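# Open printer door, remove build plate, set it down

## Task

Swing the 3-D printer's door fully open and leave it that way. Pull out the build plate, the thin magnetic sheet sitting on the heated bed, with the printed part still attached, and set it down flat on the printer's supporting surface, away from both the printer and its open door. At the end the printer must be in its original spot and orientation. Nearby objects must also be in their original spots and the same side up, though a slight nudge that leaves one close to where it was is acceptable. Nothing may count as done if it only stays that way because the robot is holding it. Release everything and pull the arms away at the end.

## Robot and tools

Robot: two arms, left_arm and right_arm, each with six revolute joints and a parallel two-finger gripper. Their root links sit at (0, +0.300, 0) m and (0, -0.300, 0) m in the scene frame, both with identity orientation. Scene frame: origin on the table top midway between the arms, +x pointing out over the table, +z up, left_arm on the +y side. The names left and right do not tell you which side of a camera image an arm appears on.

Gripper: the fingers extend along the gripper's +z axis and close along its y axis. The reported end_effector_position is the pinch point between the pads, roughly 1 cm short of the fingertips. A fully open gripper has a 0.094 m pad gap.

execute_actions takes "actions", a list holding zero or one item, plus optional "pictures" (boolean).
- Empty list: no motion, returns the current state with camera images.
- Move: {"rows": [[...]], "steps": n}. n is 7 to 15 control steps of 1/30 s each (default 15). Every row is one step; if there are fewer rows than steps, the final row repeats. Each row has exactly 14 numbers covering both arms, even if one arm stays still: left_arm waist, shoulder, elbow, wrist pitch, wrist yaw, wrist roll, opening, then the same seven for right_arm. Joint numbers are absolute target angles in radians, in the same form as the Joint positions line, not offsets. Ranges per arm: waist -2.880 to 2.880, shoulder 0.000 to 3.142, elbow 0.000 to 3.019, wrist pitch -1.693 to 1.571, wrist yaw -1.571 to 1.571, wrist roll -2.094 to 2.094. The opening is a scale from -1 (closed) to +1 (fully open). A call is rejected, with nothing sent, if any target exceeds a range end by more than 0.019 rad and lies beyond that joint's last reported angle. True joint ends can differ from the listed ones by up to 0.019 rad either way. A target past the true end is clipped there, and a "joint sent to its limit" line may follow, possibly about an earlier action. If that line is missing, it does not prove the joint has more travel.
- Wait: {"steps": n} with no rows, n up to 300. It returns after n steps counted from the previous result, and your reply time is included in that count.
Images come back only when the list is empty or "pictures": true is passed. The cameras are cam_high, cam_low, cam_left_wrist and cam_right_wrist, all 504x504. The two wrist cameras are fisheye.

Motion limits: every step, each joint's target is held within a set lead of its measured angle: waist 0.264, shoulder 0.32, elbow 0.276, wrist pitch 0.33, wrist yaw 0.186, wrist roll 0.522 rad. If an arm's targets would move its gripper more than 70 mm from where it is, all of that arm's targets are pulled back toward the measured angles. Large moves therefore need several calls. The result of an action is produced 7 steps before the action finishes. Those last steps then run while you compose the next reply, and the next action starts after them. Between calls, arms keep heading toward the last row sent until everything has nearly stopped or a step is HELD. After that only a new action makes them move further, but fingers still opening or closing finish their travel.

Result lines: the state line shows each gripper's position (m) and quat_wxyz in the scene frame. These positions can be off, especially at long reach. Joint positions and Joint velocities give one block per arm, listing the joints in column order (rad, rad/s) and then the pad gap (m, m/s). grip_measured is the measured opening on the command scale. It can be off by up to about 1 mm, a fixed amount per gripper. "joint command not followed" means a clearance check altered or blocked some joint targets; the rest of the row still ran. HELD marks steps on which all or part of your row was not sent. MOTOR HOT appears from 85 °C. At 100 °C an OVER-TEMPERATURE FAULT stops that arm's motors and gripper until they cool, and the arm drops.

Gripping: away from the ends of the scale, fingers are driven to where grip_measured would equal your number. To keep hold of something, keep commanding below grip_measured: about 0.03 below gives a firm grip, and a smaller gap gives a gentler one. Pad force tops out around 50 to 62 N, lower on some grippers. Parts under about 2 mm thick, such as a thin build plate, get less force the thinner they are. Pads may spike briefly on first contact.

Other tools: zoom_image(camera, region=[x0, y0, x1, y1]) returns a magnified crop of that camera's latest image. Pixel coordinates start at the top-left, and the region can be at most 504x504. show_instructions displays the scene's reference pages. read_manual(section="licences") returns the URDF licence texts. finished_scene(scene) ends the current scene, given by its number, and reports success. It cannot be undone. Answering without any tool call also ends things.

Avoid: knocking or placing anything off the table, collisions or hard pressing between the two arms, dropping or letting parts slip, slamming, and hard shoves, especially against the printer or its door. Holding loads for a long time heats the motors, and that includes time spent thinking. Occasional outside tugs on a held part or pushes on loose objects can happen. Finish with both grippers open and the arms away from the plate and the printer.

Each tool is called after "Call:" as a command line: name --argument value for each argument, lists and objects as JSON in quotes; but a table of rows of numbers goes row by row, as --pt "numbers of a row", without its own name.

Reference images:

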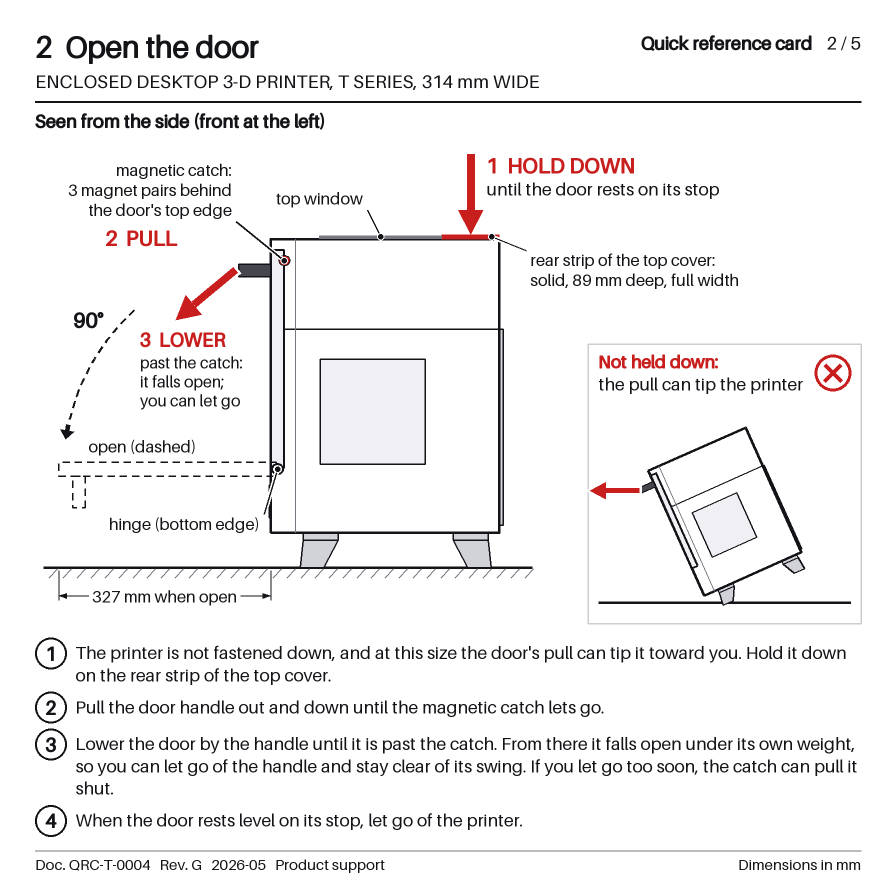

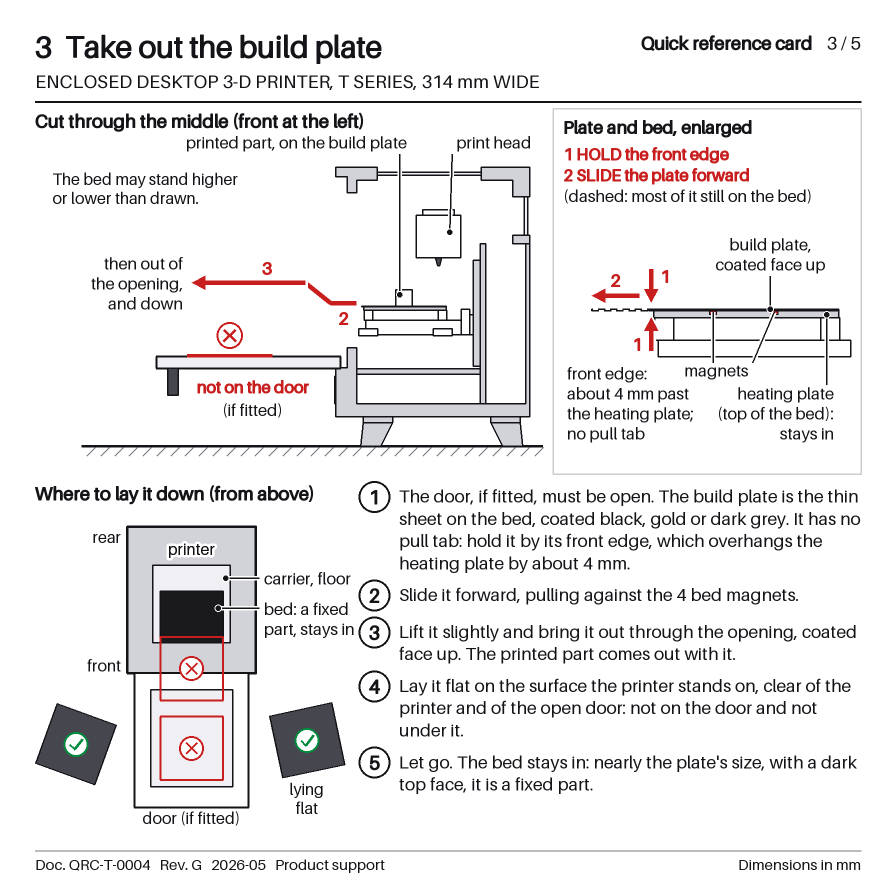

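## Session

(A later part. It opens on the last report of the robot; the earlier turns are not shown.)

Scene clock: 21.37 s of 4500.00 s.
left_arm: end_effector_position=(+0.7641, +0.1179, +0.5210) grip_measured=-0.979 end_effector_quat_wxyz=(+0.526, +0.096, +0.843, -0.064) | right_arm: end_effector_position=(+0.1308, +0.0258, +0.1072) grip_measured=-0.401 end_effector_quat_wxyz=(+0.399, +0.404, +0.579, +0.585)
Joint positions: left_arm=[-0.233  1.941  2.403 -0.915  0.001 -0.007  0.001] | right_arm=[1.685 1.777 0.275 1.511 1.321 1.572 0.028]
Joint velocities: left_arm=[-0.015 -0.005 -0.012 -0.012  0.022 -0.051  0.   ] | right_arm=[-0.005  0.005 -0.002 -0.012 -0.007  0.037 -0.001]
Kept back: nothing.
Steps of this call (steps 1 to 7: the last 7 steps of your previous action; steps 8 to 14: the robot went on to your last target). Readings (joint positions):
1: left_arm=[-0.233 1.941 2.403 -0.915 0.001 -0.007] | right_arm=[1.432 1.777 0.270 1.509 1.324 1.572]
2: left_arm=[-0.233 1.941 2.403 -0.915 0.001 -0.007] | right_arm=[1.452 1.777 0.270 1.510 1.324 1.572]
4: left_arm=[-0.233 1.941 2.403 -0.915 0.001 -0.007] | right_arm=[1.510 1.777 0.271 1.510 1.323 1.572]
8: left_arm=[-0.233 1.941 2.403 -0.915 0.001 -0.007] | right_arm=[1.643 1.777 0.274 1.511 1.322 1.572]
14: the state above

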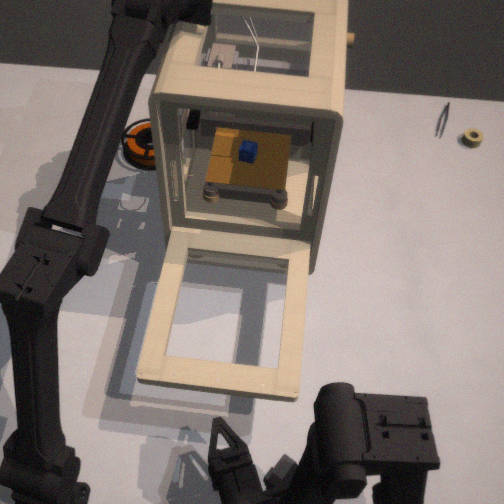

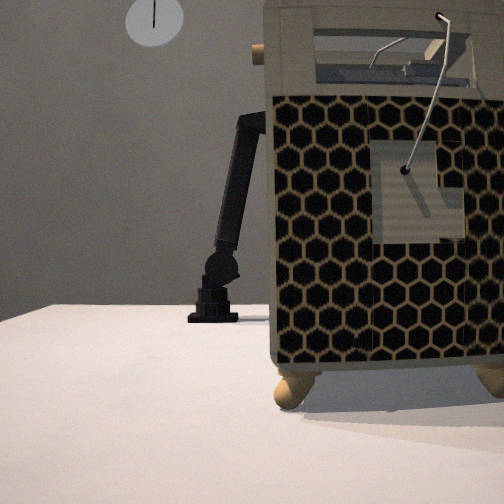

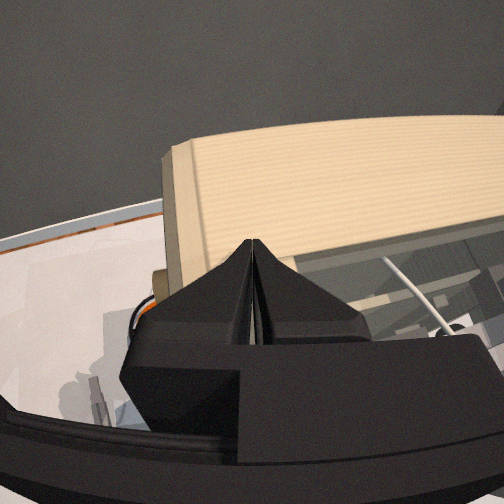

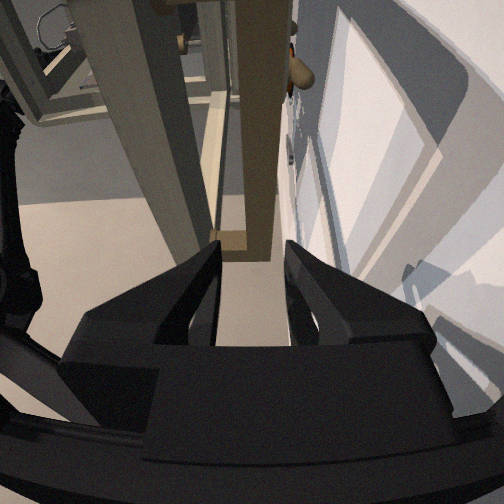

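Call:
execute_actions --actions '[{"rows":[[-0.23,1.98,2.375,-0.95,0,0,-1,1.68,1.75,0.3,1.5,1.32,1.57,-0.4],[-0.23,1.98,2.375,-0.95,0,0,-1,1.68,1.71,0.31,1.45,1.32,1.57,-0.4],[-0.23,1.98,2.375,-0.95,0,0,-1,1.68,1.66,0.32,1.39,1.32,1.57,-0.4],[-0.23,1.98,2.375,-0.95,0,0,-1,1.68,1.61,0.33,1.33,1.32,1.57,-0.4],[-0.23,1.98,2.375,-0.95,0,0,-1,1.68,1.56,0.345,1.27,1.32,1.57,-0.4],[-0.23,1.98,2.375,-0.95,0,0,-1,1.68,1.51,0.36,1.21,1.32,1.57,-0.4],[-0.23,1.98,2.375,-0.95,0,0,-1,1.68,1.46,0.375,1.15,1.32,1.57,-0.4],[-0.23,1.98,2.375,-0.95,0,0,-1,1.68,1.41,0.39,1.09,1.32,1.57,-0.4],[-0.23,1.98,2.375,-0.95,0,0,-1,1.68,1.36,0.41,1.02,1.32,1.57,-0.4],[-0.23,1.98,2.375,-0.95,0,0,-1,1.68,1.31,0.43,0.95,1.32,1.57,-0.4],[-0.23,1.98,2.375,-0.95,0,0,-1,1.68,1.26,0.45,0.88,1.32,1.57,-0.4],[-0.23,1.98,2.375,-0.95,0,0,-1,1.68,1.21,0.47,0.81,1.32,1.57,-0.4],[-0.23,1.98,2.375,-0.95,0,0,-1,1.68,1.17,0.49,0.75,1.32,1.57,-0.4],[-0.23,1.98,2.375,-0.95,0,0,-1,1.68,1.13,0.51,0.69,1.32,1.57,-0.4],[-0.23,1.98,2.375,-0.95,0,0,-1,1.68,1.1,0.53,0.65,1.32,1.57,-0.4]]}]'

Call:
execute_actions --actions '[{"rows":[[-0.23,1.98,2.375,-0.95,0,0,-1,1.67,1.1,0.54,0.64,1.32,1.57,-0.4],[-0.23,1.98,2.375,-0.95,0,0,-1,1.65,1.1,0.55,0.64,1.32,1.57,-0.4],[-0.23,1.98,2.375,-0.95,0,0,-1,1.63,1.1,0.56,0.64,1.32,1.57,-0.4],[-0.23,1.98,2.375,-0.95,0,0,-1,1.6,1.1,0.57,0.64,1.32,1.57,-0.4],[-0.23,1.98,2.375,-0.95,0,0,-1,1.57,1.11,0.58,0.64,1.31,1.57,-0.4],[-0.23,1.98,2.375,-0.95,0,0,-1,1.53,1.12,0.59,0.64,1.3,1.57,-0.4],[-0.23,1.98,2.375,-0.95,0,0,-1,1.49,1.13,0.6,0.64,1.29,1.57,-0.4],[-0.23,1.98,2.375,-0.95,0,0,-1,1.45,1.14,0.61,0.64,1.27,1.57,-0.4],[-0.23,1.98,2.375,-0.95,0,0,-1,1.41,1.155,0.62,0.64,1.25,1.57,-0.4],[-0.23,1.98,2.375,-0.95,0,0,-1,1.37,1.17,0.63,0.64,1.23,1.57,-0.4],[-0.23,1.98,2.375,-0.95,0,0,-1,1.33,1.185,0.64,0.64,1.21,1.57,-0.4],[-0.23,1.98,2.375,-0.95,0,0,-1,1.29,1.2,0.65,0.64,1.19,1.57,-0.4],[-0.23,1.98,2.375,-0.95,0,0,-1,1.25,1.215,0.66,0.64,1.17,1.57,-0.4],[-0.23,1.98,2.375,-0.95,0,0,-1,1.21,1.23,0.67,0.64,1.15,1.57,-0.4],[-0.23,1.98,2.375,-0.95,0,0,-1,1.17,1.25,0.685,0.645,1.13,1.57,-0.4]]}]'

Call:
execute_actions --actions '[{"rows":[[-0.23,1.98,2.375,-0.95,0,0,-1,1.135,1.27,0.7,0.65,1.11,1.57,-0.4],[-0.23,1.98,2.375,-0.95,0,0,-1,1.1,1.29,0.715,0.655,1.09,1.57,-0.4],[-0.23,1.98,2.375,-0.95,0,0,-1,1.07,1.31,0.73,0.66,1.07,1.57,-0.4],[-0.23,1.98,2.375,-0.95,0,0,-1,1.04,1.33,0.745,0.665,1.05,1.57,-0.4],[-0.23,1.98,2.375,-0.95,0,0,-1,1.01,1.35,0.76,0.67,1.03,1.57,-0.4],[-0.23,1.98,2.375,-0.95,0,0,-1,0.98,1.37,0.775,0.675,1.01,1.57,-0.4],[-0.23,1.98,2.375,-0.95,0,0,-1,0.955,1.39,0.79,0.68,0.99,1.57,-0.4],[-0.23,1.98,2.375,-0.95,0,0,-1,0.93,1.41,0.805,0.685,0.97,1.57,-0.4],[-0.23,1.98,2.375,-0.95,0,0,-1,0.91,1.43,0.82,0.69,0.95,1.57,-0.4],[-0.23,1.98,2.375,-0.95,0,0,-1,0.89,1.45,0.83,0.695,0.93,1.57,-0.4],[-0.23,1.98,2.375,-0.95,0,0,-1,0.87,1.47,0.84,0.7,0.91,1.57,-0.4],[-0.23,1.98,2.375,-0.95,0,0,-1,0.85,1.485,0.85,0.705,0.89,1.57,-0.4],[-0.23,1.98,2.375,-0.95,0,0,-1,0.835,1.5,0.86,0.71,0.875,1.57,-0.4],[-0.23,1.98,2.375,-0.95,0,0,-1,0.825,1.51,0.868,0.715,0.865,1.57,-0.4],[-0.23,1.98,2.375,-0.95,0,0,-1,0.815,1.52,0.872,0.718,0.855,1.57,-0.4]]}]'

Call:
execute_actions --actions '[{"steps":18}]' --pictures true

Scene clock: 22.73 s of 4500.00 s.
left_arm: end_effector_position=(+0.7641, +0.1179, +0.5210) grip_measured=-0.979 end_effector_quat_wxyz=(+0.526, +0.096, +0.843, -0.064) | right_arm: end_effector_position=(+0.1282, +0.0485, +0.1546) grip_measured=-0.401 end_effector_quat_wxyz=(+0.398, +0.404, +0.579, +0.585)
Joint positions: left_arm=[-0.233  1.941  2.403 -0.915  0.001 -0.007  0.001] | right_arm=[1.685 1.545 0.336 1.221 1.321 1.572 0.028]
Joint velocities: left_arm=[ 0.015 -0.015  0.007 -0.022  0.022 -0.037  0.   ] | right_arm=[ 0.005 -1.753  0.418 -1.751  0.095 -0.051  0.001]
Steps of this call (steps 1 to 30: the robot went on to your last target; steps 31 to 33: nothing new was sent; steps 34 to 41: the first 8 steps of this action). Readings (joint positions):
34: left_arm=[-0.233 1.941 2.403 -0.915 0.001 -0.007] | right_arm=[1.685 1.776 0.276 1.511 1.321 1.572]
35: left_arm=[-0.233 1.941 2.403 -0.915 0.001 -0.007] | right_arm=[1.685 1.773 0.278 1.503 1.321 1.572]
37: left_arm=[-0.233 1.941 2.403 -0.915 0.001 -0.007] | right_arm=[1.685 1.736 0.289 1.437 1.321 1.572]
41: the state above

Scene clock: 23.23 s of 4500.00 s.
left_arm: end_effector_position=(+0.7641, +0.1179, +0.5210) grip_measured=-0.979 end_effector_quat_wxyz=(+0.526, +0.096, +0.843, -0.064) | right_arm: end_effector_position=(+0.1724, +0.0537, +0.3163) grip_measured=-0.401 end_effector_quat_wxyz=(+0.403, +0.455, +0.525, +0.596)
Joint positions: left_arm=[-0.233  1.941  2.403 -0.915  0.001 -0.007  0.001] | right_arm=[1.551 1.093 0.553 0.662 1.287 1.572 0.028]
Joint velocities: left_arm=[-0.005 -0.005  0.002  0.002  0.022 -0.037 -0.001] | right_arm=[-1.226  0.288  0.173 -0.032 -0.491  0.037 -0.002]
Steps of this call (steps 1 to 7: the last 7 steps of your previous action; steps 8 to 15: the first 8 steps of this action). Readings (joint positions):
8: left_arm=[-0.233 1.941 2.403 -0.915 0.001 -0.007] | right_arm=[1.685 1.130 0.479 0.732 1.321 1.572]
9: left_arm=[-0.233 1.941 2.403 -0.915 0.001 -0.007] | right_arm=[1.684 1.102 0.494 0.703 1.321 1.572]
11: left_arm=[-0.233 1.941 2.403 -0.915 0.001 -0.007] | right_arm=[1.667 1.076 0.520 0.678 1.321 1.572]
15: the state above

Scene clock: 23.73 s of 4500.00 s.
left_arm: end_effector_position=(+0.7641, +0.1179, +0.5210) grip_measured=-0.979 end_effector_quat_wxyz=(+0.526, +0.096, +0.843, -0.064) | right_arm: end_effector_position=(+0.3885, +0.0250, +0.2976) grip_measured=-0.401 end_effector_quat_wxyz=(+0.499, +0.504, +0.486, +0.511)
Joint positions: left_arm=[-0.233  1.941  2.403 -0.915  0.001 -0.007  0.001] | right_arm=[0.985 1.355 0.732 0.658 0.991 1.572 0.028]
Joint velocities: left_arm=[-0.005  0.005  0.017 -0.007  0.051  0.007 -0.001] | right_arm=[-0.806  0.571  0.447  0.007 -0.579 -0.007  0.   ]
Steps of this call (steps 1 to 7: the last 7 steps of your previous action; steps 8 to 15: the first 8 steps of this action). Readings (joint positions):
8: left_arm=[-0.233 1.941 2.403 -0.915 0.001 -0.007] | right_arm=[1.212 1.221 0.626 0.657 1.131 1.572]
9: left_arm=[-0.233 1.941 2.403 -0.915 0.001 -0.007] | right_arm=[1.175 1.239 0.639 0.657 1.111 1.572]
11: left_arm=[-0.233 1.941 2.403 -0.915 0.001 -0.007] | right_arm=[1.104 1.277 0.668 0.657 1.071 1.572]
15: the state above

Scene clock: 24.33 s of 4500.00 s.
left_arm: end_effector_position=(+0.7641, +0.1179, +0.5210) grip_measured=-0.979 end_effector_quat_wxyz=(+0.526, +0.096, +0.843, -0.064) | right_arm: end_effector_position=(+0.4722, +0.0099, +0.2702) grip_measured=-0.401 end_effector_quat_wxyz=(+0.510, +0.511, +0.487, +0.490)
Joint positions: left_arm=[-0.233  1.941  2.403 -0.915  0.001 -0.007  0.001] | right_arm=[0.814 1.514 0.825 0.692 0.858 1.572 0.028]
Joint velocities: left_arm=[ 0.005  0.005 -0.017  0.022 -0.007 -0.022  0.   ] | right_arm=[-0.015  0.005  0.002 -0.017 -0.066 -0.081 -0.   ]
Kept back: nothing.
Steps of this call (steps 1 to 7: the last 7 steps of your previous action; steps 8 to 18: the robot went on to your last target). Readings (joint positions):
1: left_arm=[-0.233 1.941 2.403 -0.915 0.001 -0.007] | right_arm=[0.960 1.375 0.747 0.659 0.971 1.572]
2: left_arm=[-0.233 1.941 2.403 -0.915 0.001 -0.007] | right_arm=[0.936 1.395 0.762 0.663 0.951 1.572]
4: left_arm=[-0.233 1.941 2.403 -0.915 0.001 -0.007] | right_arm=[0.894 1.433 0.788 0.671 0.911 1.572]
8: left_arm=[-0.233 1.941 2.403 -0.915 0.001 -0.007] | right_arm=[0.830 1.496 0.822 0.687 0.862 1.572]
18: the state above

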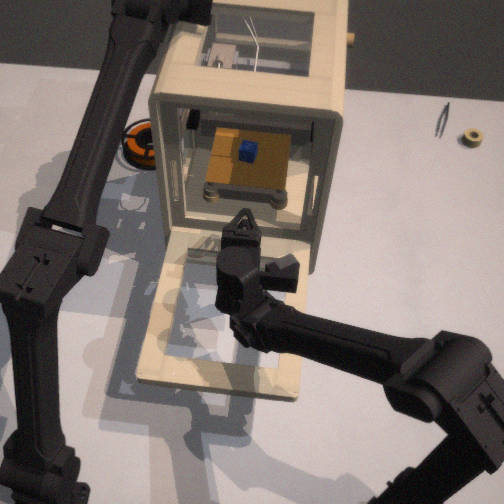

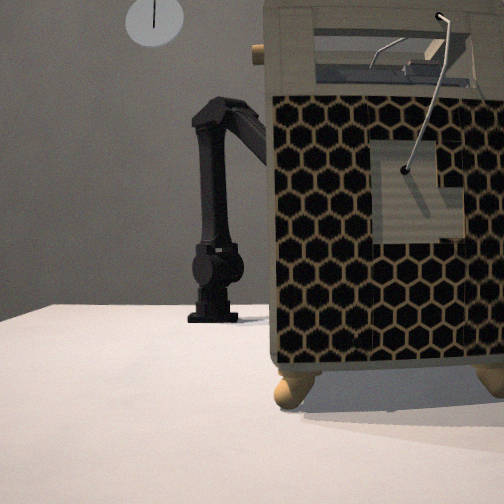

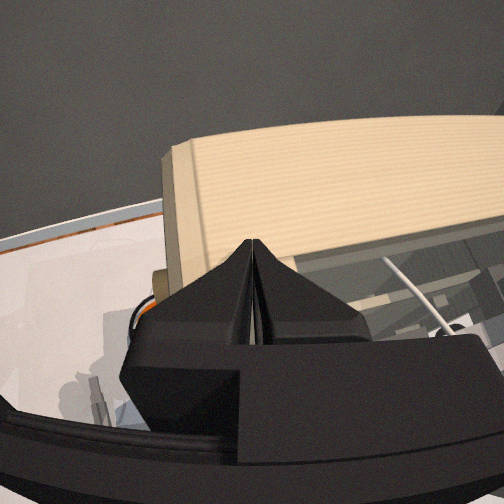

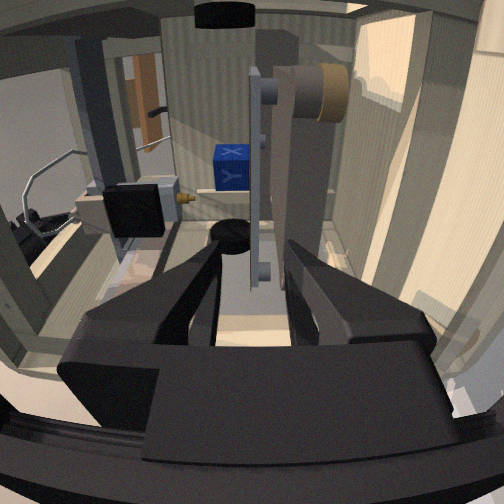

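Call:
execute_actions --actions '[{"rows":[[-0.23,1.98,2.375,-0.95,0,0,-1,0.805,1.53,0.882,0.69,0.85,1.57,-0.45],[-0.23,1.98,2.375,-0.95,0,0,-1,0.798,1.538,0.892,0.675,0.842,1.57,-0.5],[-0.23,1.98,2.375,-0.95,0,0,-1,0.791,1.546,0.902,0.672,0.834,1.57,-0.55],[-0.23,1.98,2.375,-0.95,0,0,-1,0.784,1.554,0.912,0.669,0.826,1.57,-0.6],[-0.23,1.98,2.375,-0.95,0,0,-1,0.777,1.562,0.922,0.666,0.818,1.57,-0.65],[-0.23,1.98,2.375,-0.95,0,0,-1,0.77,1.57,0.932,0.663,0.81,1.57,-0.7],[-0.23,1.98,2.375,-0.95,0,0,-1,0.762,1.577,0.942,0.66,0.803,1.57,-0.75],[-0.23,1.98,2.375,-0.95,0,0,-1,0.755,1.584,0.952,0.657,0.796,1.57,-0.78],[-0.23,1.98,2.375,-0.95,0,0,-1,0.748,1.591,0.962,0.654,0.789,1.57,-0.78],[-0.23,1.98,2.375,-0.95,0,0,-1,0.741,1.598,0.972,0.651,0.782,1.57,-0.78],[-0.23,1.98,2.375,-0.95,0,0,-1,0.734,1.605,0.98,0.648,0.775,1.57,-0.78],[-0.23,1.98,2.375,-0.95,0,0,-1,0.728,1.611,0.987,0.647,0.769,1.57,-0.78]],"steps":12}]'

Call:
execute_actions --actions '[{"steps":18}]' --pictures true

Scene clock: 25.13 s of 4500.00 s.
left_arm: end_effector_position=(+0.7641, +0.1179, +0.5210) grip_measured=-0.979 end_effector_quat_wxyz=(+0.526, +0.096, +0.843, -0.064) | right_arm: end_effector_position=(+0.4787, +0.0172, +0.2759) grip_measured=-0.622 end_effector_quat_wxyz=(+0.505, +0.506, +0.490, +0.500)
Joint positions: left_arm=[-0.233  1.941  2.403 -0.915  0.001 -0.007  0.001] | right_arm=[0.808 1.522 0.848 0.688 0.829 1.572 0.018]
Joint velocities: left_arm=[-0.005 -0.015  0.012  0.012 -0.037  0.022  0.   ] | right_arm=[-0.122  0.151  0.3   -0.061 -0.286  0.037 -0.054]
Steps of this call (steps 1 to 15: the robot went on to your last target; steps 16 to 19: nothing new was sent; steps 20 to 24: the first 5 steps of this action). Readings (joint positions):
20: left_arm=[-0.233 1.941 2.403 -0.915 0.001 -0.007] | right_arm=[0.814 1.514 0.825 0.692 0.856 1.572]
21: left_arm=[-0.233 1.941 2.403 -0.915 0.001 -0.007] | right_arm=[0.814 1.514 0.827 0.692 0.851 1.572]
23: left_arm=[-0.233 1.941 2.403 -0.915 0.001 -0.007] | right_arm=[0.812 1.518 0.838 0.690 0.837 1.572]
24: the state above

Scene clock: 25.73 s of 4500.00 s.
left_arm: end_effector_position=(+0.7641, +0.1179, +0.5210) grip_measured=-0.979 end_effector_quat_wxyz=(+0.526, +0.096, +0.843, -0.064) | right_arm: end_effector_position=(+0.5261, +0.0110, +0.2787) grip_measured=-0.778 end_effector_quat_wxyz=(+0.510, +0.510, +0.485, +0.495)
Joint positions: left_arm=[-0.233  1.941  2.403 -0.915  0.001 -0.007  0.001] | right_arm=[0.732 1.593 0.942 0.664 0.772 1.572 0.01 ]
Joint velocities: left_arm=[ 0.005 -0.015 -0.007 -0.002  0.022 -0.022 -0.   ] | right_arm=[-0.005 -0.005  0.012 -0.012 -0.095  0.007 -0.001]
Kept back: nothing.
Steps of this call (steps 1 to 7: the last 7 steps of your previous action; steps 8 to 18: the robot went on to your last target). Readings (joint positions):
1: left_arm=[-0.233 1.941 2.403 -0.915 0.001 -0.007] | right_arm=[0.804 1.529 0.860 0.686 0.820 1.572]
2: left_arm=[-0.233 1.941 2.403 -0.915 0.001 -0.007] | right_arm=[0.798 1.535 0.872 0.683 0.813 1.572]
4: left_arm=[-0.233 1.941 2.403 -0.915 0.001 -0.007] | right_arm=[0.783 1.551 0.898 0.678 0.798 1.572]
8: left_arm=[-0.233 1.941 2.403 -0.915 0.001 -0.007] | right_arm=[0.749 1.580 0.935 0.668 0.774 1.572]
18: the state above

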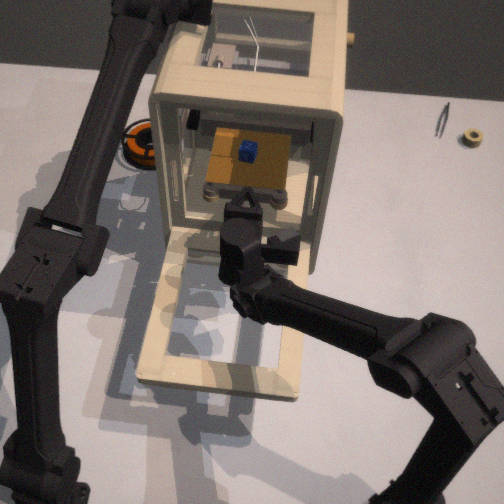

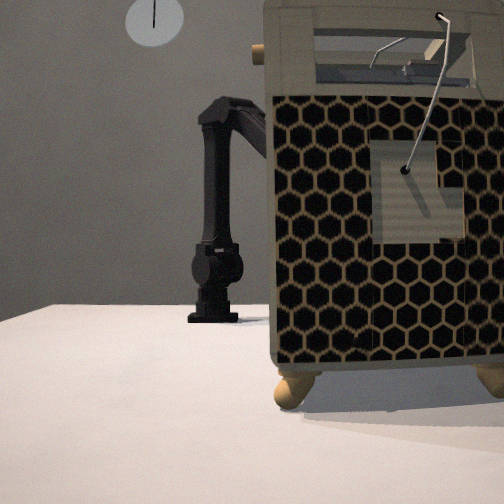

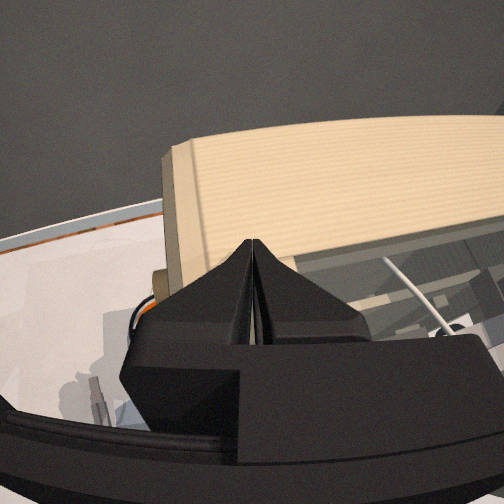

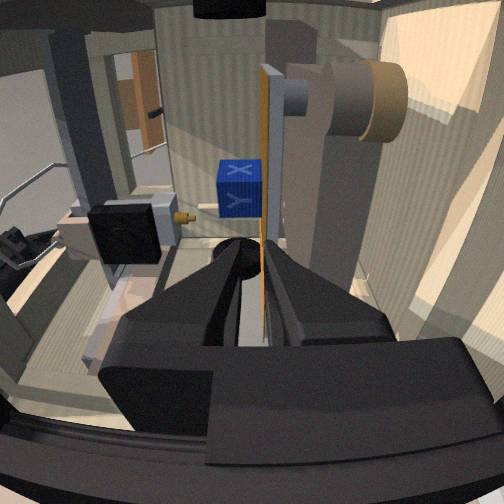

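Call:
execute_actions --actions '[{"rows":[[-0.23,1.98,2.375,-0.95,0,0,-1,0.728,1.617,0.99,0.645,0.769,1.57,-0.78],[-0.23,1.98,2.375,-0.95,0,0,-1,0.728,1.622,0.994,0.643,0.769,1.57,-0.78],[-0.23,1.98,2.375,-0.95,0,0,-1,0.728,1.627,0.999,0.641,0.769,1.57,-0.78],[-0.23,1.98,2.375,-0.95,0,0,-1,0.728,1.632,1.004,0.639,0.769,1.57,-0.78],[-0.23,1.98,2.375,-0.95,0,0,-1,0.728,1.636,1.009,0.637,0.769,1.57,-0.78],[-0.23,1.98,2.375,-0.95,0,0,-1,0.728,1.64,1.014,0.636,0.769,1.57,-0.78],[-0.23,1.98,2.375,-0.95,0,0,-1,0.728,1.643,1.019,0.635,0.769,1.57,-0.78],[-0.23,1.98,2.375,-0.95,0,0,-1,0.728,1.646,1.023,0.634,0.769,1.57,-0.78],[-0.23,1.98,2.375,-0.95,0,0,-1,0.728,1.648,1.027,0.634,0.769,1.57,-0.78]],"steps":10}]'

Call:
execute_actions --actions '[{"steps":16}]' --pictures true

Call:
zoom_image --camera "cam_right_wrist" --region '[180,180,340,350]'

Scene clock: 26.37 s of 4500.00 s.
left_arm: end_effector_position=(+0.7641, +0.1179, +0.5210) grip_measured=-0.979 end_effector_quat_wxyz=(+0.526, +0.096, +0.843, -0.064) | right_arm: end_effector_position=(+0.5263, +0.0112, +0.2783) grip_measured=-0.778 end_effector_quat_wxyz=(+0.510, +0.510, +0.486, +0.494)
Joint positions: left_arm=[-0.233  1.941  2.403 -0.915  0.001 -0.007  0.001] | right_arm=[0.732 1.593 0.943 0.662 0.772 1.572 0.01 ]
Joint velocities: left_arm=[ 0.005 -0.005  0.002  0.002  0.022  0.037  0.   ] | right_arm=[-0.005  0.034  0.017 -0.046 -0.051  0.051 -0.   ]
Steps of this call (steps 1 to 15: the robot went on to your last target; step 16: nothing new was sent; steps 17 to 19: the first 3 steps of this action). Readings (joint positions):
17: left_arm=[-0.233 1.941 2.403 -0.915 0.001 -0.007] | right_arm=[0.732 1.593 0.942 0.664 0.772 1.572]
18: left_arm=[-0.233 1.941 2.403 -0.915 0.001 -0.007] | right_arm=[0.732 1.593 0.942 0.664 0.772 1.572]
19: the state above

Scene clock: 26.90 s of 4500.00 s.
left_arm: end_effector_position=(+0.7641, +0.1179, +0.5210) grip_measured=-0.979 end_effector_quat_wxyz=(+0.526, +0.096, +0.843, -0.064) | right_arm: end_effector_position=(+0.5360, +0.0200, +0.2743) grip_measured=-0.778 end_effector_quat_wxyz=(+0.509, +0.510, +0.489, +0.491)
Joint positions: left_arm=[-0.233  1.941  2.403 -0.915  0.001 -0.007  0.001] | right_arm=[0.732 1.627 0.978 0.651 0.772 1.572 0.01 ]
Joint velocities: left_arm=[-0.005 -0.005  0.007 -0.017 -0.037  0.066  0.   ] | right_arm=[-0.015 -0.005 -0.002 -0.002 -0.081 -0.022 -0.   ]
Kept back: nothing.
Steps of this call (steps 1 to 7: the last 7 steps of your previous action; steps 8 to 16: the robot went on to your last target). Readings (joint positions):
1: left_arm=[-0.233 1.941 2.403 -0.915 0.001 -0.007] | right_arm=[0.732 1.595 0.945 0.661 0.772 1.572]
2: left_arm=[-0.233 1.941 2.403 -0.915 0.001 -0.007] | right_arm=[0.732 1.598 0.948 0.659 0.772 1.572]
4: left_arm=[-0.233 1.941 2.403 -0.915 0.001 -0.007] | right_arm=[0.732 1.607 0.959 0.656 0.772 1.572]
8: left_arm=[-0.233 1.941 2.403 -0.915 0.001 -0.007] | right_arm=[0.732 1.624 0.977 0.652 0.772 1.572]
16: the state above

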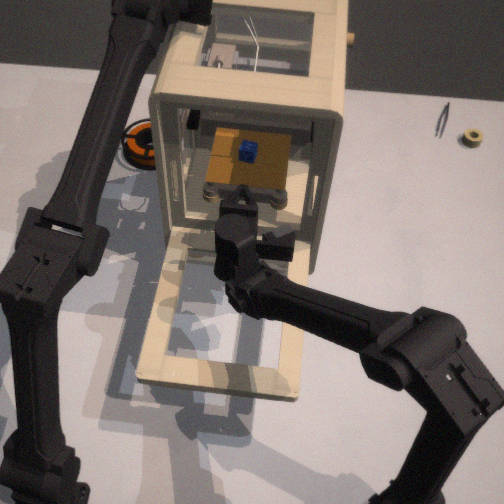

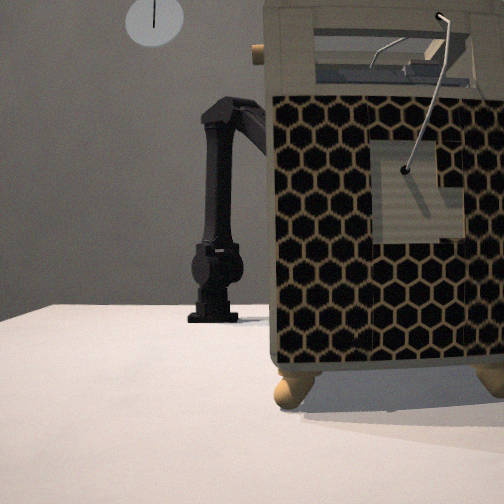

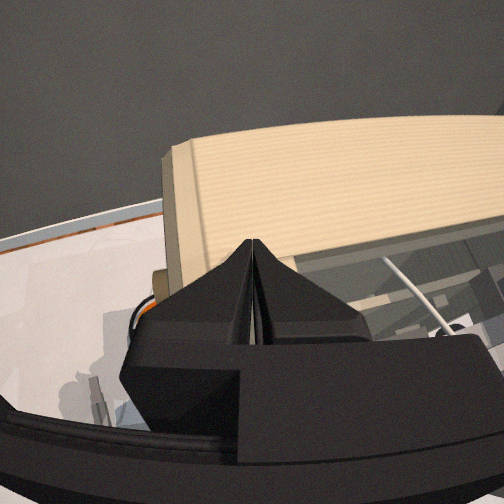

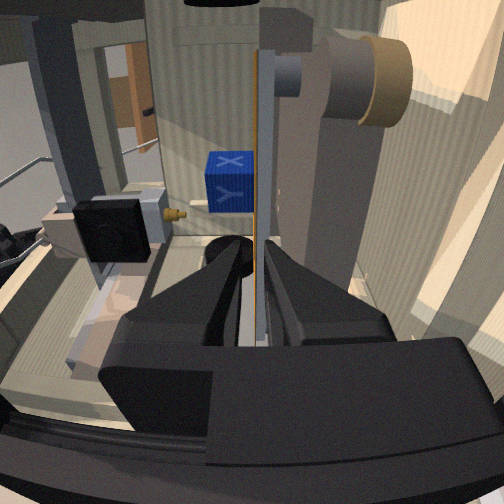

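Region (180, 180, 340, 350) of cam_right_wrist's 504x504 image, scaled by 2.965, with more detail than that image has; it fills the left 474 columns of this view, and the rest is white.

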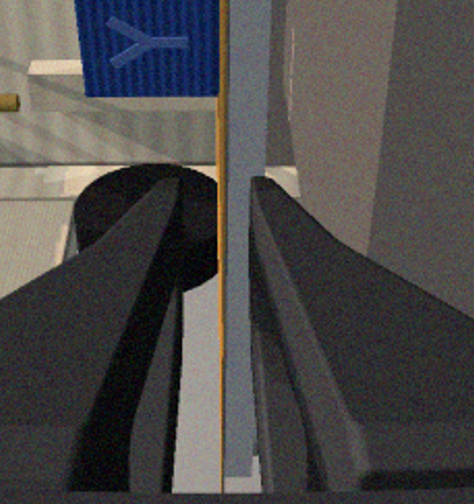

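Call:
execute_actions --actions '[{"rows":[[-0.23,1.98,2.375,-0.95,0,0,-1,0.72,1.64,1.02,0.64,0.768,1.57,-0.83],[-0.23,1.98,2.375,-0.95,0,0,-1,0.716,1.64,1.02,0.64,0.765,1.57,-0.83],[-0.23,1.98,2.375,-0.95,0,0,-1,0.712,1.64,1.02,0.64,0.762,1.57,-0.83],[-0.23,1.98,2.375,-0.95,0,0,-1,0.709,1.64,1.02,0.64,0.759,1.57,-0.83],[-0.23,1.98,2.375,-0.95,0,0,-1,0.706,1.64,1.02,0.64,0.756,1.57,-0.83],[-0.23,1.98,2.375,-0.95,0,0,-1,0.703,1.64,1.02,0.64,0.753,1.57,-0.83],[-0.23,1.98,2.375,-0.95,0,0,-1,0.7,1.64,1.02,0.64,0.75,1.57,-0.83],[-0.23,1.98,2.375,-0.95,0,0,-1,0.697,1.64,1.02,0.64,0.747,1.57,-0.83],[-0.23,1.98,2.375,-0.95,0,0,-1,0.694,1.64,1.02,0.64,0.744,1.57,-0.83],[-0.23,1.98,2.375,-0.95,0,0,-1,0.691,1.64,1.02,0.64,0.741,1.57,-0.83],[-0.23,1.98,2.375,-0.95,0,0,-1,0.688,1.64,1.02,0.64,0.738,1.57,-0.83],[-0.23,1.98,2.375,-0.95,0,0,-1,0.685,1.64,1.02,0.64,0.735,1.57,-0.83],[-0.23,1.98,2.375,-0.95,0,0,-1,0.682,1.64,1.02,0.64,0.732,1.57,-0.83],[-0.23,1.98,2.375,-0.95,0,0,-1,0.679,1.64,1.02,0.64,0.729,1.57,-0.83],[-0.23,1.98,2.375,-0.95,0,0,-1,0.676,1.64,1.02,0.64,0.727,1.57,-0.83]]}]'

Call:
execute_actions --actions '[{"steps":14}]' --pictures true

Call:
zoom_image --camera "cam_right_wrist" --region '[200,200,310,310]'

Call:
zoom_image --camera "cam_high" --region '[190,120,310,230]'

Scene clock: 27.80 s of 4500.00 s.
left_arm: end_effector_position=(+0.7641, +0.1179, +0.5210) grip_measured=-0.979 end_effector_quat_wxyz=(+0.526, +0.096, +0.843, -0.064) | right_arm: end_effector_position=(+0.5396, +0.0175, +0.2743) grip_measured=-0.828 end_effector_quat_wxyz=(+0.508, +0.508, +0.491, +0.493)
Joint positions: left_arm=[-0.233  1.941  2.403 -0.915  0.001 -0.007  0.001] | right_arm=[0.721 1.627 0.978 0.651 0.753 1.572 0.008]
Joint velocities: left_arm=[ 0.005 -0.024 -0.012  0.007  0.051 -0.007 -0.001] | right_arm=[-0.122  0.005 -0.022 -0.017 -0.081 -0.007 -0.001]
Steps of this call (steps 1 to 15: the robot went on to your last target; steps 16 to 19: nothing new was sent; steps 20 to 27: the first 8 steps of this action). Readings (joint positions):
20: left_arm=[-0.233 1.941 2.403 -0.915 0.001 -0.007] | right_arm=[0.732 1.627 0.978 0.651 0.772 1.572]
21: left_arm=[-0.233 1.941 2.403 -0.915 0.001 -0.007] | right_arm=[0.732 1.627 0.978 0.651 0.770 1.572]
23: left_arm=[-0.233 1.941 2.403 -0.915 0.001 -0.007] | right_arm=[0.731 1.627 0.978 0.651 0.765 1.572]
27: the state above

Scene clock: 28.27 s of 4500.00 s.
left_arm: end_effector_position=(+0.7640, +0.1179, +0.5209) grip_measured=-0.979 end_effector_quat_wxyz=(+0.526, +0.096, +0.843, -0.064) | right_arm: end_effector_position=(+0.5458, +0.0099, +0.2743) grip_measured=-0.828 end_effector_quat_wxyz=(+0.508, +0.509, +0.490, +0.493)
Joint positions: left_arm=[-0.233  1.941  2.403 -0.915  0.001 -0.007  0.001] | right_arm=[0.702 1.627 0.978 0.651 0.736 1.572 0.008]
Joint velocities: left_arm=[-0.015 -0.015  0.017 -0.002  0.051 -0.022  0.   ] | right_arm=[-0.015  0.015 -0.002  0.032 -0.022  0.066  0.   ]
Kept back: nothing.
Steps of this call (steps 1 to 7: the last 7 steps of your previous action; steps 8 to 14: the robot went on to your last target). Readings (joint positions):
1: left_arm=[-0.233 1.941 2.403 -0.915 0.001 -0.007] | right_arm=[0.718 1.627 0.978 0.651 0.750 1.572]
2: left_arm=[-0.233 1.941 2.403 -0.915 0.001 -0.007] | right_arm=[0.714 1.627 0.978 0.651 0.747 1.572]
4: left_arm=[-0.233 1.941 2.403 -0.915 0.001 -0.007] | right_arm=[0.706 1.627 0.978 0.651 0.741 1.572]
8: left_arm=[-0.233 1.941 2.403 -0.915 0.001 -0.007] | right_arm=[0.702 1.627 0.978 0.651 0.736 1.572]
14: the state above

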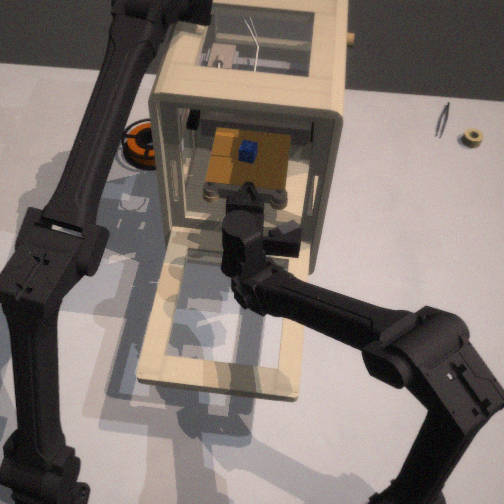

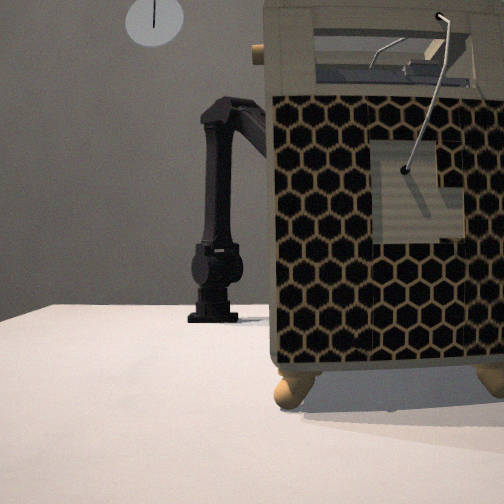

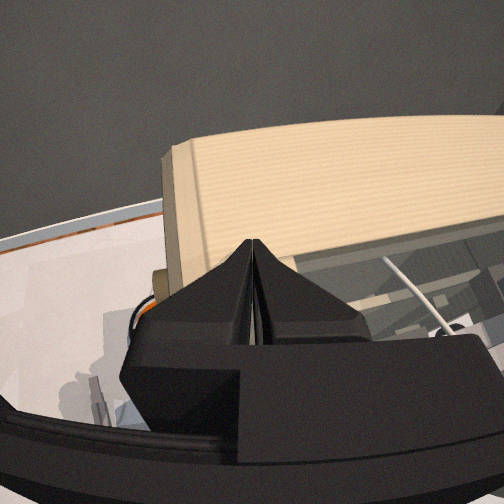

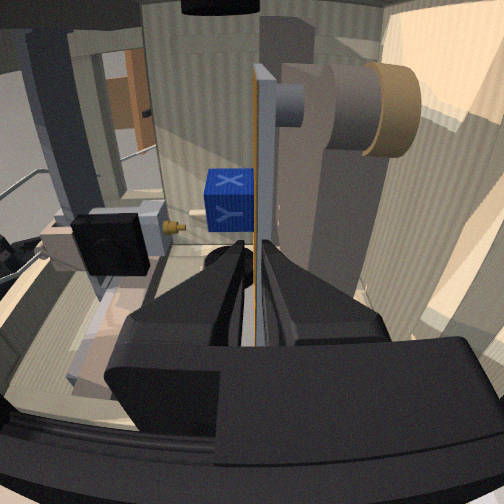

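Region (200, 200, 310, 310) of cam_right_wrist's 504x504 image, scaled by 4.582, with more detail than that image has.

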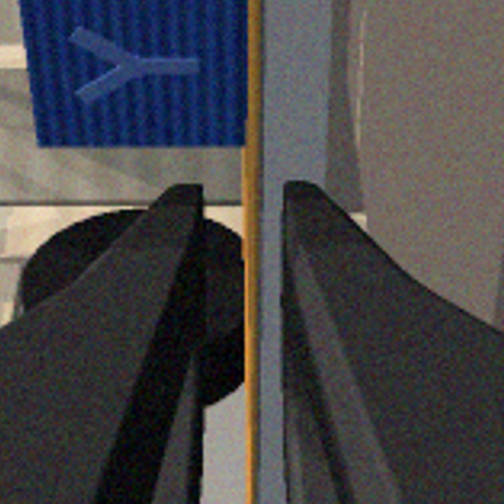

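Region (190, 120, 310, 230) of cam_high's 504x504 image, scaled by 4.200, with more detail than that image has; it fills the top 462 rows of this view, and the rest is white.

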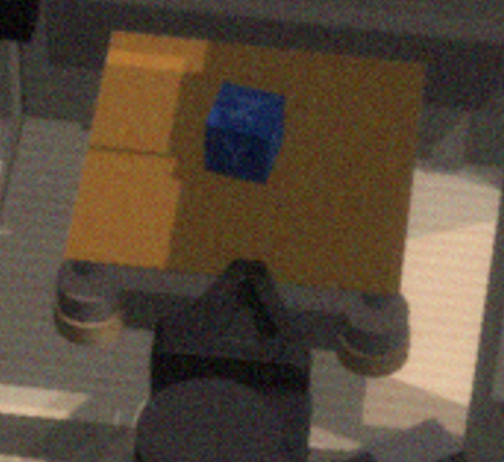

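Call:
execute_actions --actions '[{"rows":[[-0.23,1.98,2.375,-0.95,0,0,-1,0.68,1.64,1.02,0.64,0.733,1.57,-0.87],[-0.23,1.98,2.375,-0.95,0,0,-1,0.68,1.64,1.02,0.64,0.733,1.57,-0.9],[-0.23,1.98,2.375,-0.95,0,0,-1,0.68,1.64,1.02,0.64,0.733,1.57,-0.93],[-0.23,1.98,2.375,-0.95,0,0,-1,0.68,1.64,1.02,0.64,0.733,1.57,-0.96],[-0.23,1.98,2.375,-0.95,0,0,-1,0.68,1.64,1.02,0.64,0.733,1.57,-1],[-0.23,1.98,2.375,-0.95,0,0,-1,0.68,1.64,1.02,0.64,0.733,1.57,-1],[-0.23,1.98,2.375,-0.95,0,0,-1,0.68,1.64,1.02,0.64,0.733,1.57,-1],[-0.23,1.98,2.375,-0.95,0,0,-1,0.68,1.64,1.02,0.64,0.733,1.57,-1],[-0.23,1.98,2.375,-0.95,0,0,-1,0.69,1.63,1.015,0.65,0.736,1.57,-1],[-0.23,1.98,2.375,-0.95,0,0,-1,0.7,1.62,1.005,0.66,0.736,1.57,-1],[-0.23,1.98,2.375,-0.95,0,0,-1,0.71,1.61,0.995,0.665,0.736,1.57,-1],[-0.23,1.98,2.375,-0.95,0,0,-1,0.717,1.603,0.99,0.67,0.738,1.57,-1]],"steps":15}]'

Call:
execute_actions --actions '[{"rows":[[-0.23,1.98,2.375,-0.95,0,0,-1,0.72,1.6,0.986,0.672,0.74,1.57,-1],[-0.23,1.98,2.375,-0.95,0,0,-1,0.724,1.596,0.981,0.673,0.743,1.57,-1],[-0.23,1.98,2.375,-0.95,0,0,-1,0.727,1.592,0.976,0.674,0.746,1.57,-1],[-0.23,1.98,2.375,-0.95,0,0,-1,0.731,1.588,0.971,0.675,0.75,1.57,-1],[-0.23,1.98,2.375,-0.95,0,0,-1,0.734,1.584,0.966,0.676,0.753,1.57,-1],[-0.23,1.98,2.375,-0.95,0,0,-1,0.738,1.58,0.961,0.677,0.757,1.57,-1],[-0.23,1.98,2.375,-0.95,0,0,-1,0.741,1.576,0.956,0.678,0.76,1.57,-1],[-0.23,1.98,2.375,-0.95,0,0,-1,0.745,1.572,0.951,0.679,0.764,1.57,-1],[-0.23,1.98,2.375,-0.95,0,0,-1,0.748,1.568,0.946,0.68,0.767,1.57,-1],[-0.23,1.98,2.375,-0.95,0,0,-1,0.752,1.564,0.941,0.681,0.771,1.57,-1],[-0.23,1.98,2.375,-0.95,0,0,-1,0.755,1.56,0.936,0.682,0.774,1.57,-1],[-0.23,1.98,2.375,-0.95,0,0,-1,0.759,1.556,0.931,0.683,0.778,1.57,-1],[-0.23,1.98,2.375,-0.95,0,0,-1,0.762,1.552,0.926,0.684,0.781,1.57,-1],[-0.23,1.98,2.375,-0.95,0,0,-1,0.766,1.548,0.921,0.685,0.785,1.57,-1],[-0.23,1.98,2.375,-0.95,0,0,-1,0.77,1.544,0.917,0.686,0.789,1.57,-1]]}]'

Call:
execute_actions --actions '[{"steps":14}]' --pictures true

Scene clock: 29.30 s of 4500.00 s.
left_arm: end_effector_position=(+0.7640, +0.1179, +0.5209) grip_measured=-0.979 end_effector_quat_wxyz=(+0.526, +0.096, +0.843, -0.064) | right_arm: end_effector_position=(+0.5458, +0.0099, +0.2738) grip_measured=-0.978 end_effector_quat_wxyz=(+0.508, +0.509, +0.491, +0.492)
Joint positions: left_arm=[-0.233  1.941  2.403 -0.915  0.001 -0.007  0.001] | right_arm=[0.702 1.627 0.978 0.649 0.736 1.572 0.001]
Joint velocities: left_arm=[-0.034  0.005 -0.002  0.002  0.007  0.007  0.   ] | right_arm=[-0.015 -0.005 -0.007 -0.007  0.022 -0.066  0.001]
Steps of this call (steps 1 to 23: the robot went on to your last target; steps 24 to 31: the first 8 steps of this action). Readings (joint positions):
24: left_arm=[-0.233 1.941 2.403 -0.915 0.001 -0.007] | right_arm=[0.702 1.627 0.978 0.651 0.736 1.572]
25: left_arm=[-0.233 1.941 2.403 -0.915 0.001 -0.007] | right_arm=[0.702 1.627 0.978 0.651 0.736 1.572]
27: left_arm=[-0.233 1.941 2.403 -0.915 0.001 -0.007] | right_arm=[0.702 1.627 0.978 0.650 0.736 1.572]
31: the state above

Scene clock: 29.80 s of 4500.00 s.
left_arm: end_effector_position=(+0.7640, +0.1179, +0.5209) grip_measured=-0.979 end_effector_quat_wxyz=(+0.526, +0.096, +0.843, -0.064) | right_arm: end_effector_position=(+0.5429, +0.0093, +0.2729) grip_measured=-0.978 end_effector_quat_wxyz=(+0.510, +0.511, +0.489, +0.489)
Joint positions: left_arm=[-0.233  1.941  2.403 -0.915  0.001 -0.007  0.001] | right_arm=[0.707 1.625 0.973 0.649 0.751 1.572 0.001]
Joint velocities: left_arm=[ 0.005  0.005 -0.002 -0.007 -0.051  0.007 -0.   ] | right_arm=[ 0.054 -0.073 -0.076  0.007  0.168  0.022 -0.   ]
Steps of this call (steps 1 to 7: the last 7 steps of your previous action; steps 8 to 15: the first 8 steps of this action). Readings (joint positions):
8: left_arm=[-0.233 1.941 2.403 -0.915 0.001 -0.007] | right_arm=[0.703 1.627 0.978 0.649 0.738 1.572]
9: left_arm=[-0.233 1.941 2.403 -0.915 0.001 -0.007] | right_arm=[0.704 1.627 0.978 0.649 0.738 1.572]
11: left_arm=[-0.233 1.941 2.403 -0.915 0.001 -0.007] | right_arm=[0.704 1.627 0.977 0.649 0.741 1.572]
15: the state above

Scene clock: 30.27 s of 4500.00 s.
left_arm: end_effector_position=(+0.7640, +0.1179, +0.5209) grip_measured=-0.979 end_effector_quat_wxyz=(+0.526, +0.096, +0.843, -0.064) | right_arm: end_effector_position=(+0.5101, +0.0182, +0.2775) grip_measured=-0.978 end_effector_quat_wxyz=(+0.506, +0.506, +0.492, +0.495)
Joint positions: left_arm=[-0.233  1.941  2.403 -0.915  0.001 -0.007  0.001] | right_arm=[0.762 1.571 0.918 0.656 0.787 1.572 0.001]
Joint velocities: left_arm=[-0.005 -0.005  0.007  0.007 -0.051 -0.022 -0.001] | right_arm=[-0.005 -0.005 -0.002  0.002 -0.037 -0.051  0.   ]
Kept back: nothing.
Steps of this call (steps 1 to 7: the last 7 steps of your previous action; steps 8 to 14: the robot went on to your last target). Readings (joint positions):
1: left_arm=[-0.233 1.941 2.403 -0.915 0.001 -0.007] | right_arm=[0.710 1.621 0.969 0.650 0.756 1.572]
2: left_arm=[-0.233 1.941 2.403 -0.915 0.001 -0.007] | right_arm=[0.714 1.615 0.961 0.651 0.762 1.572]
4: left_arm=[-0.233 1.941 2.403 -0.915 0.001 -0.007] | right_arm=[0.727 1.600 0.944 0.651 0.772 1.572]
8: left_arm=[-0.233 1.941 2.403 -0.915 0.001 -0.007] | right_arm=[0.753 1.577 0.921 0.654 0.785 1.572]
14: the state above

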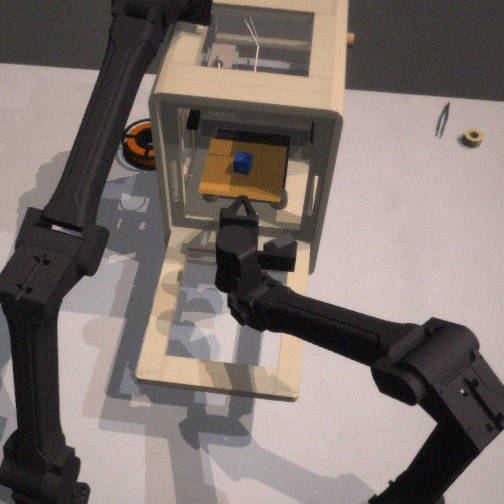

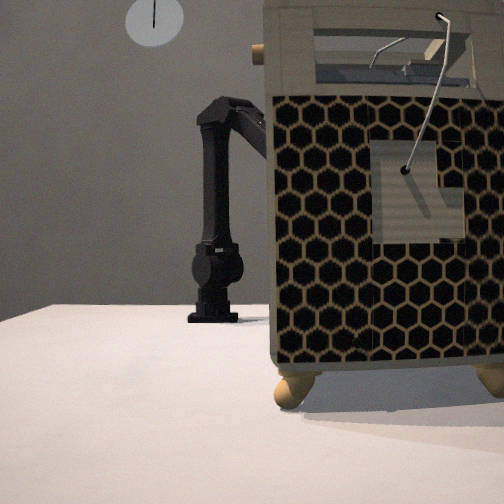

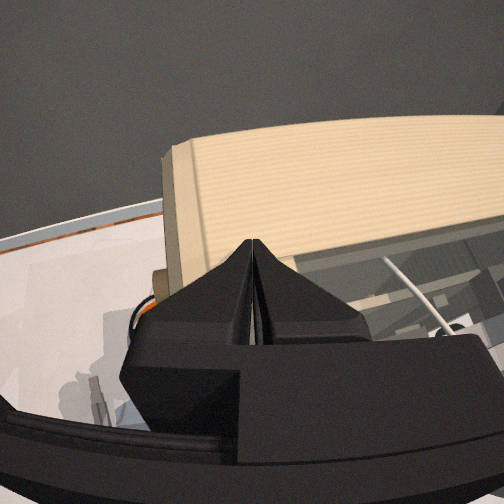

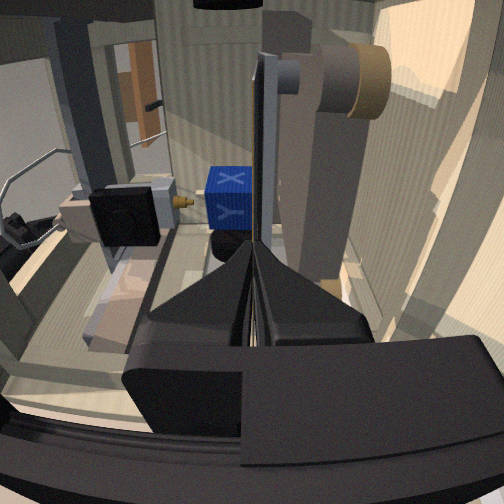

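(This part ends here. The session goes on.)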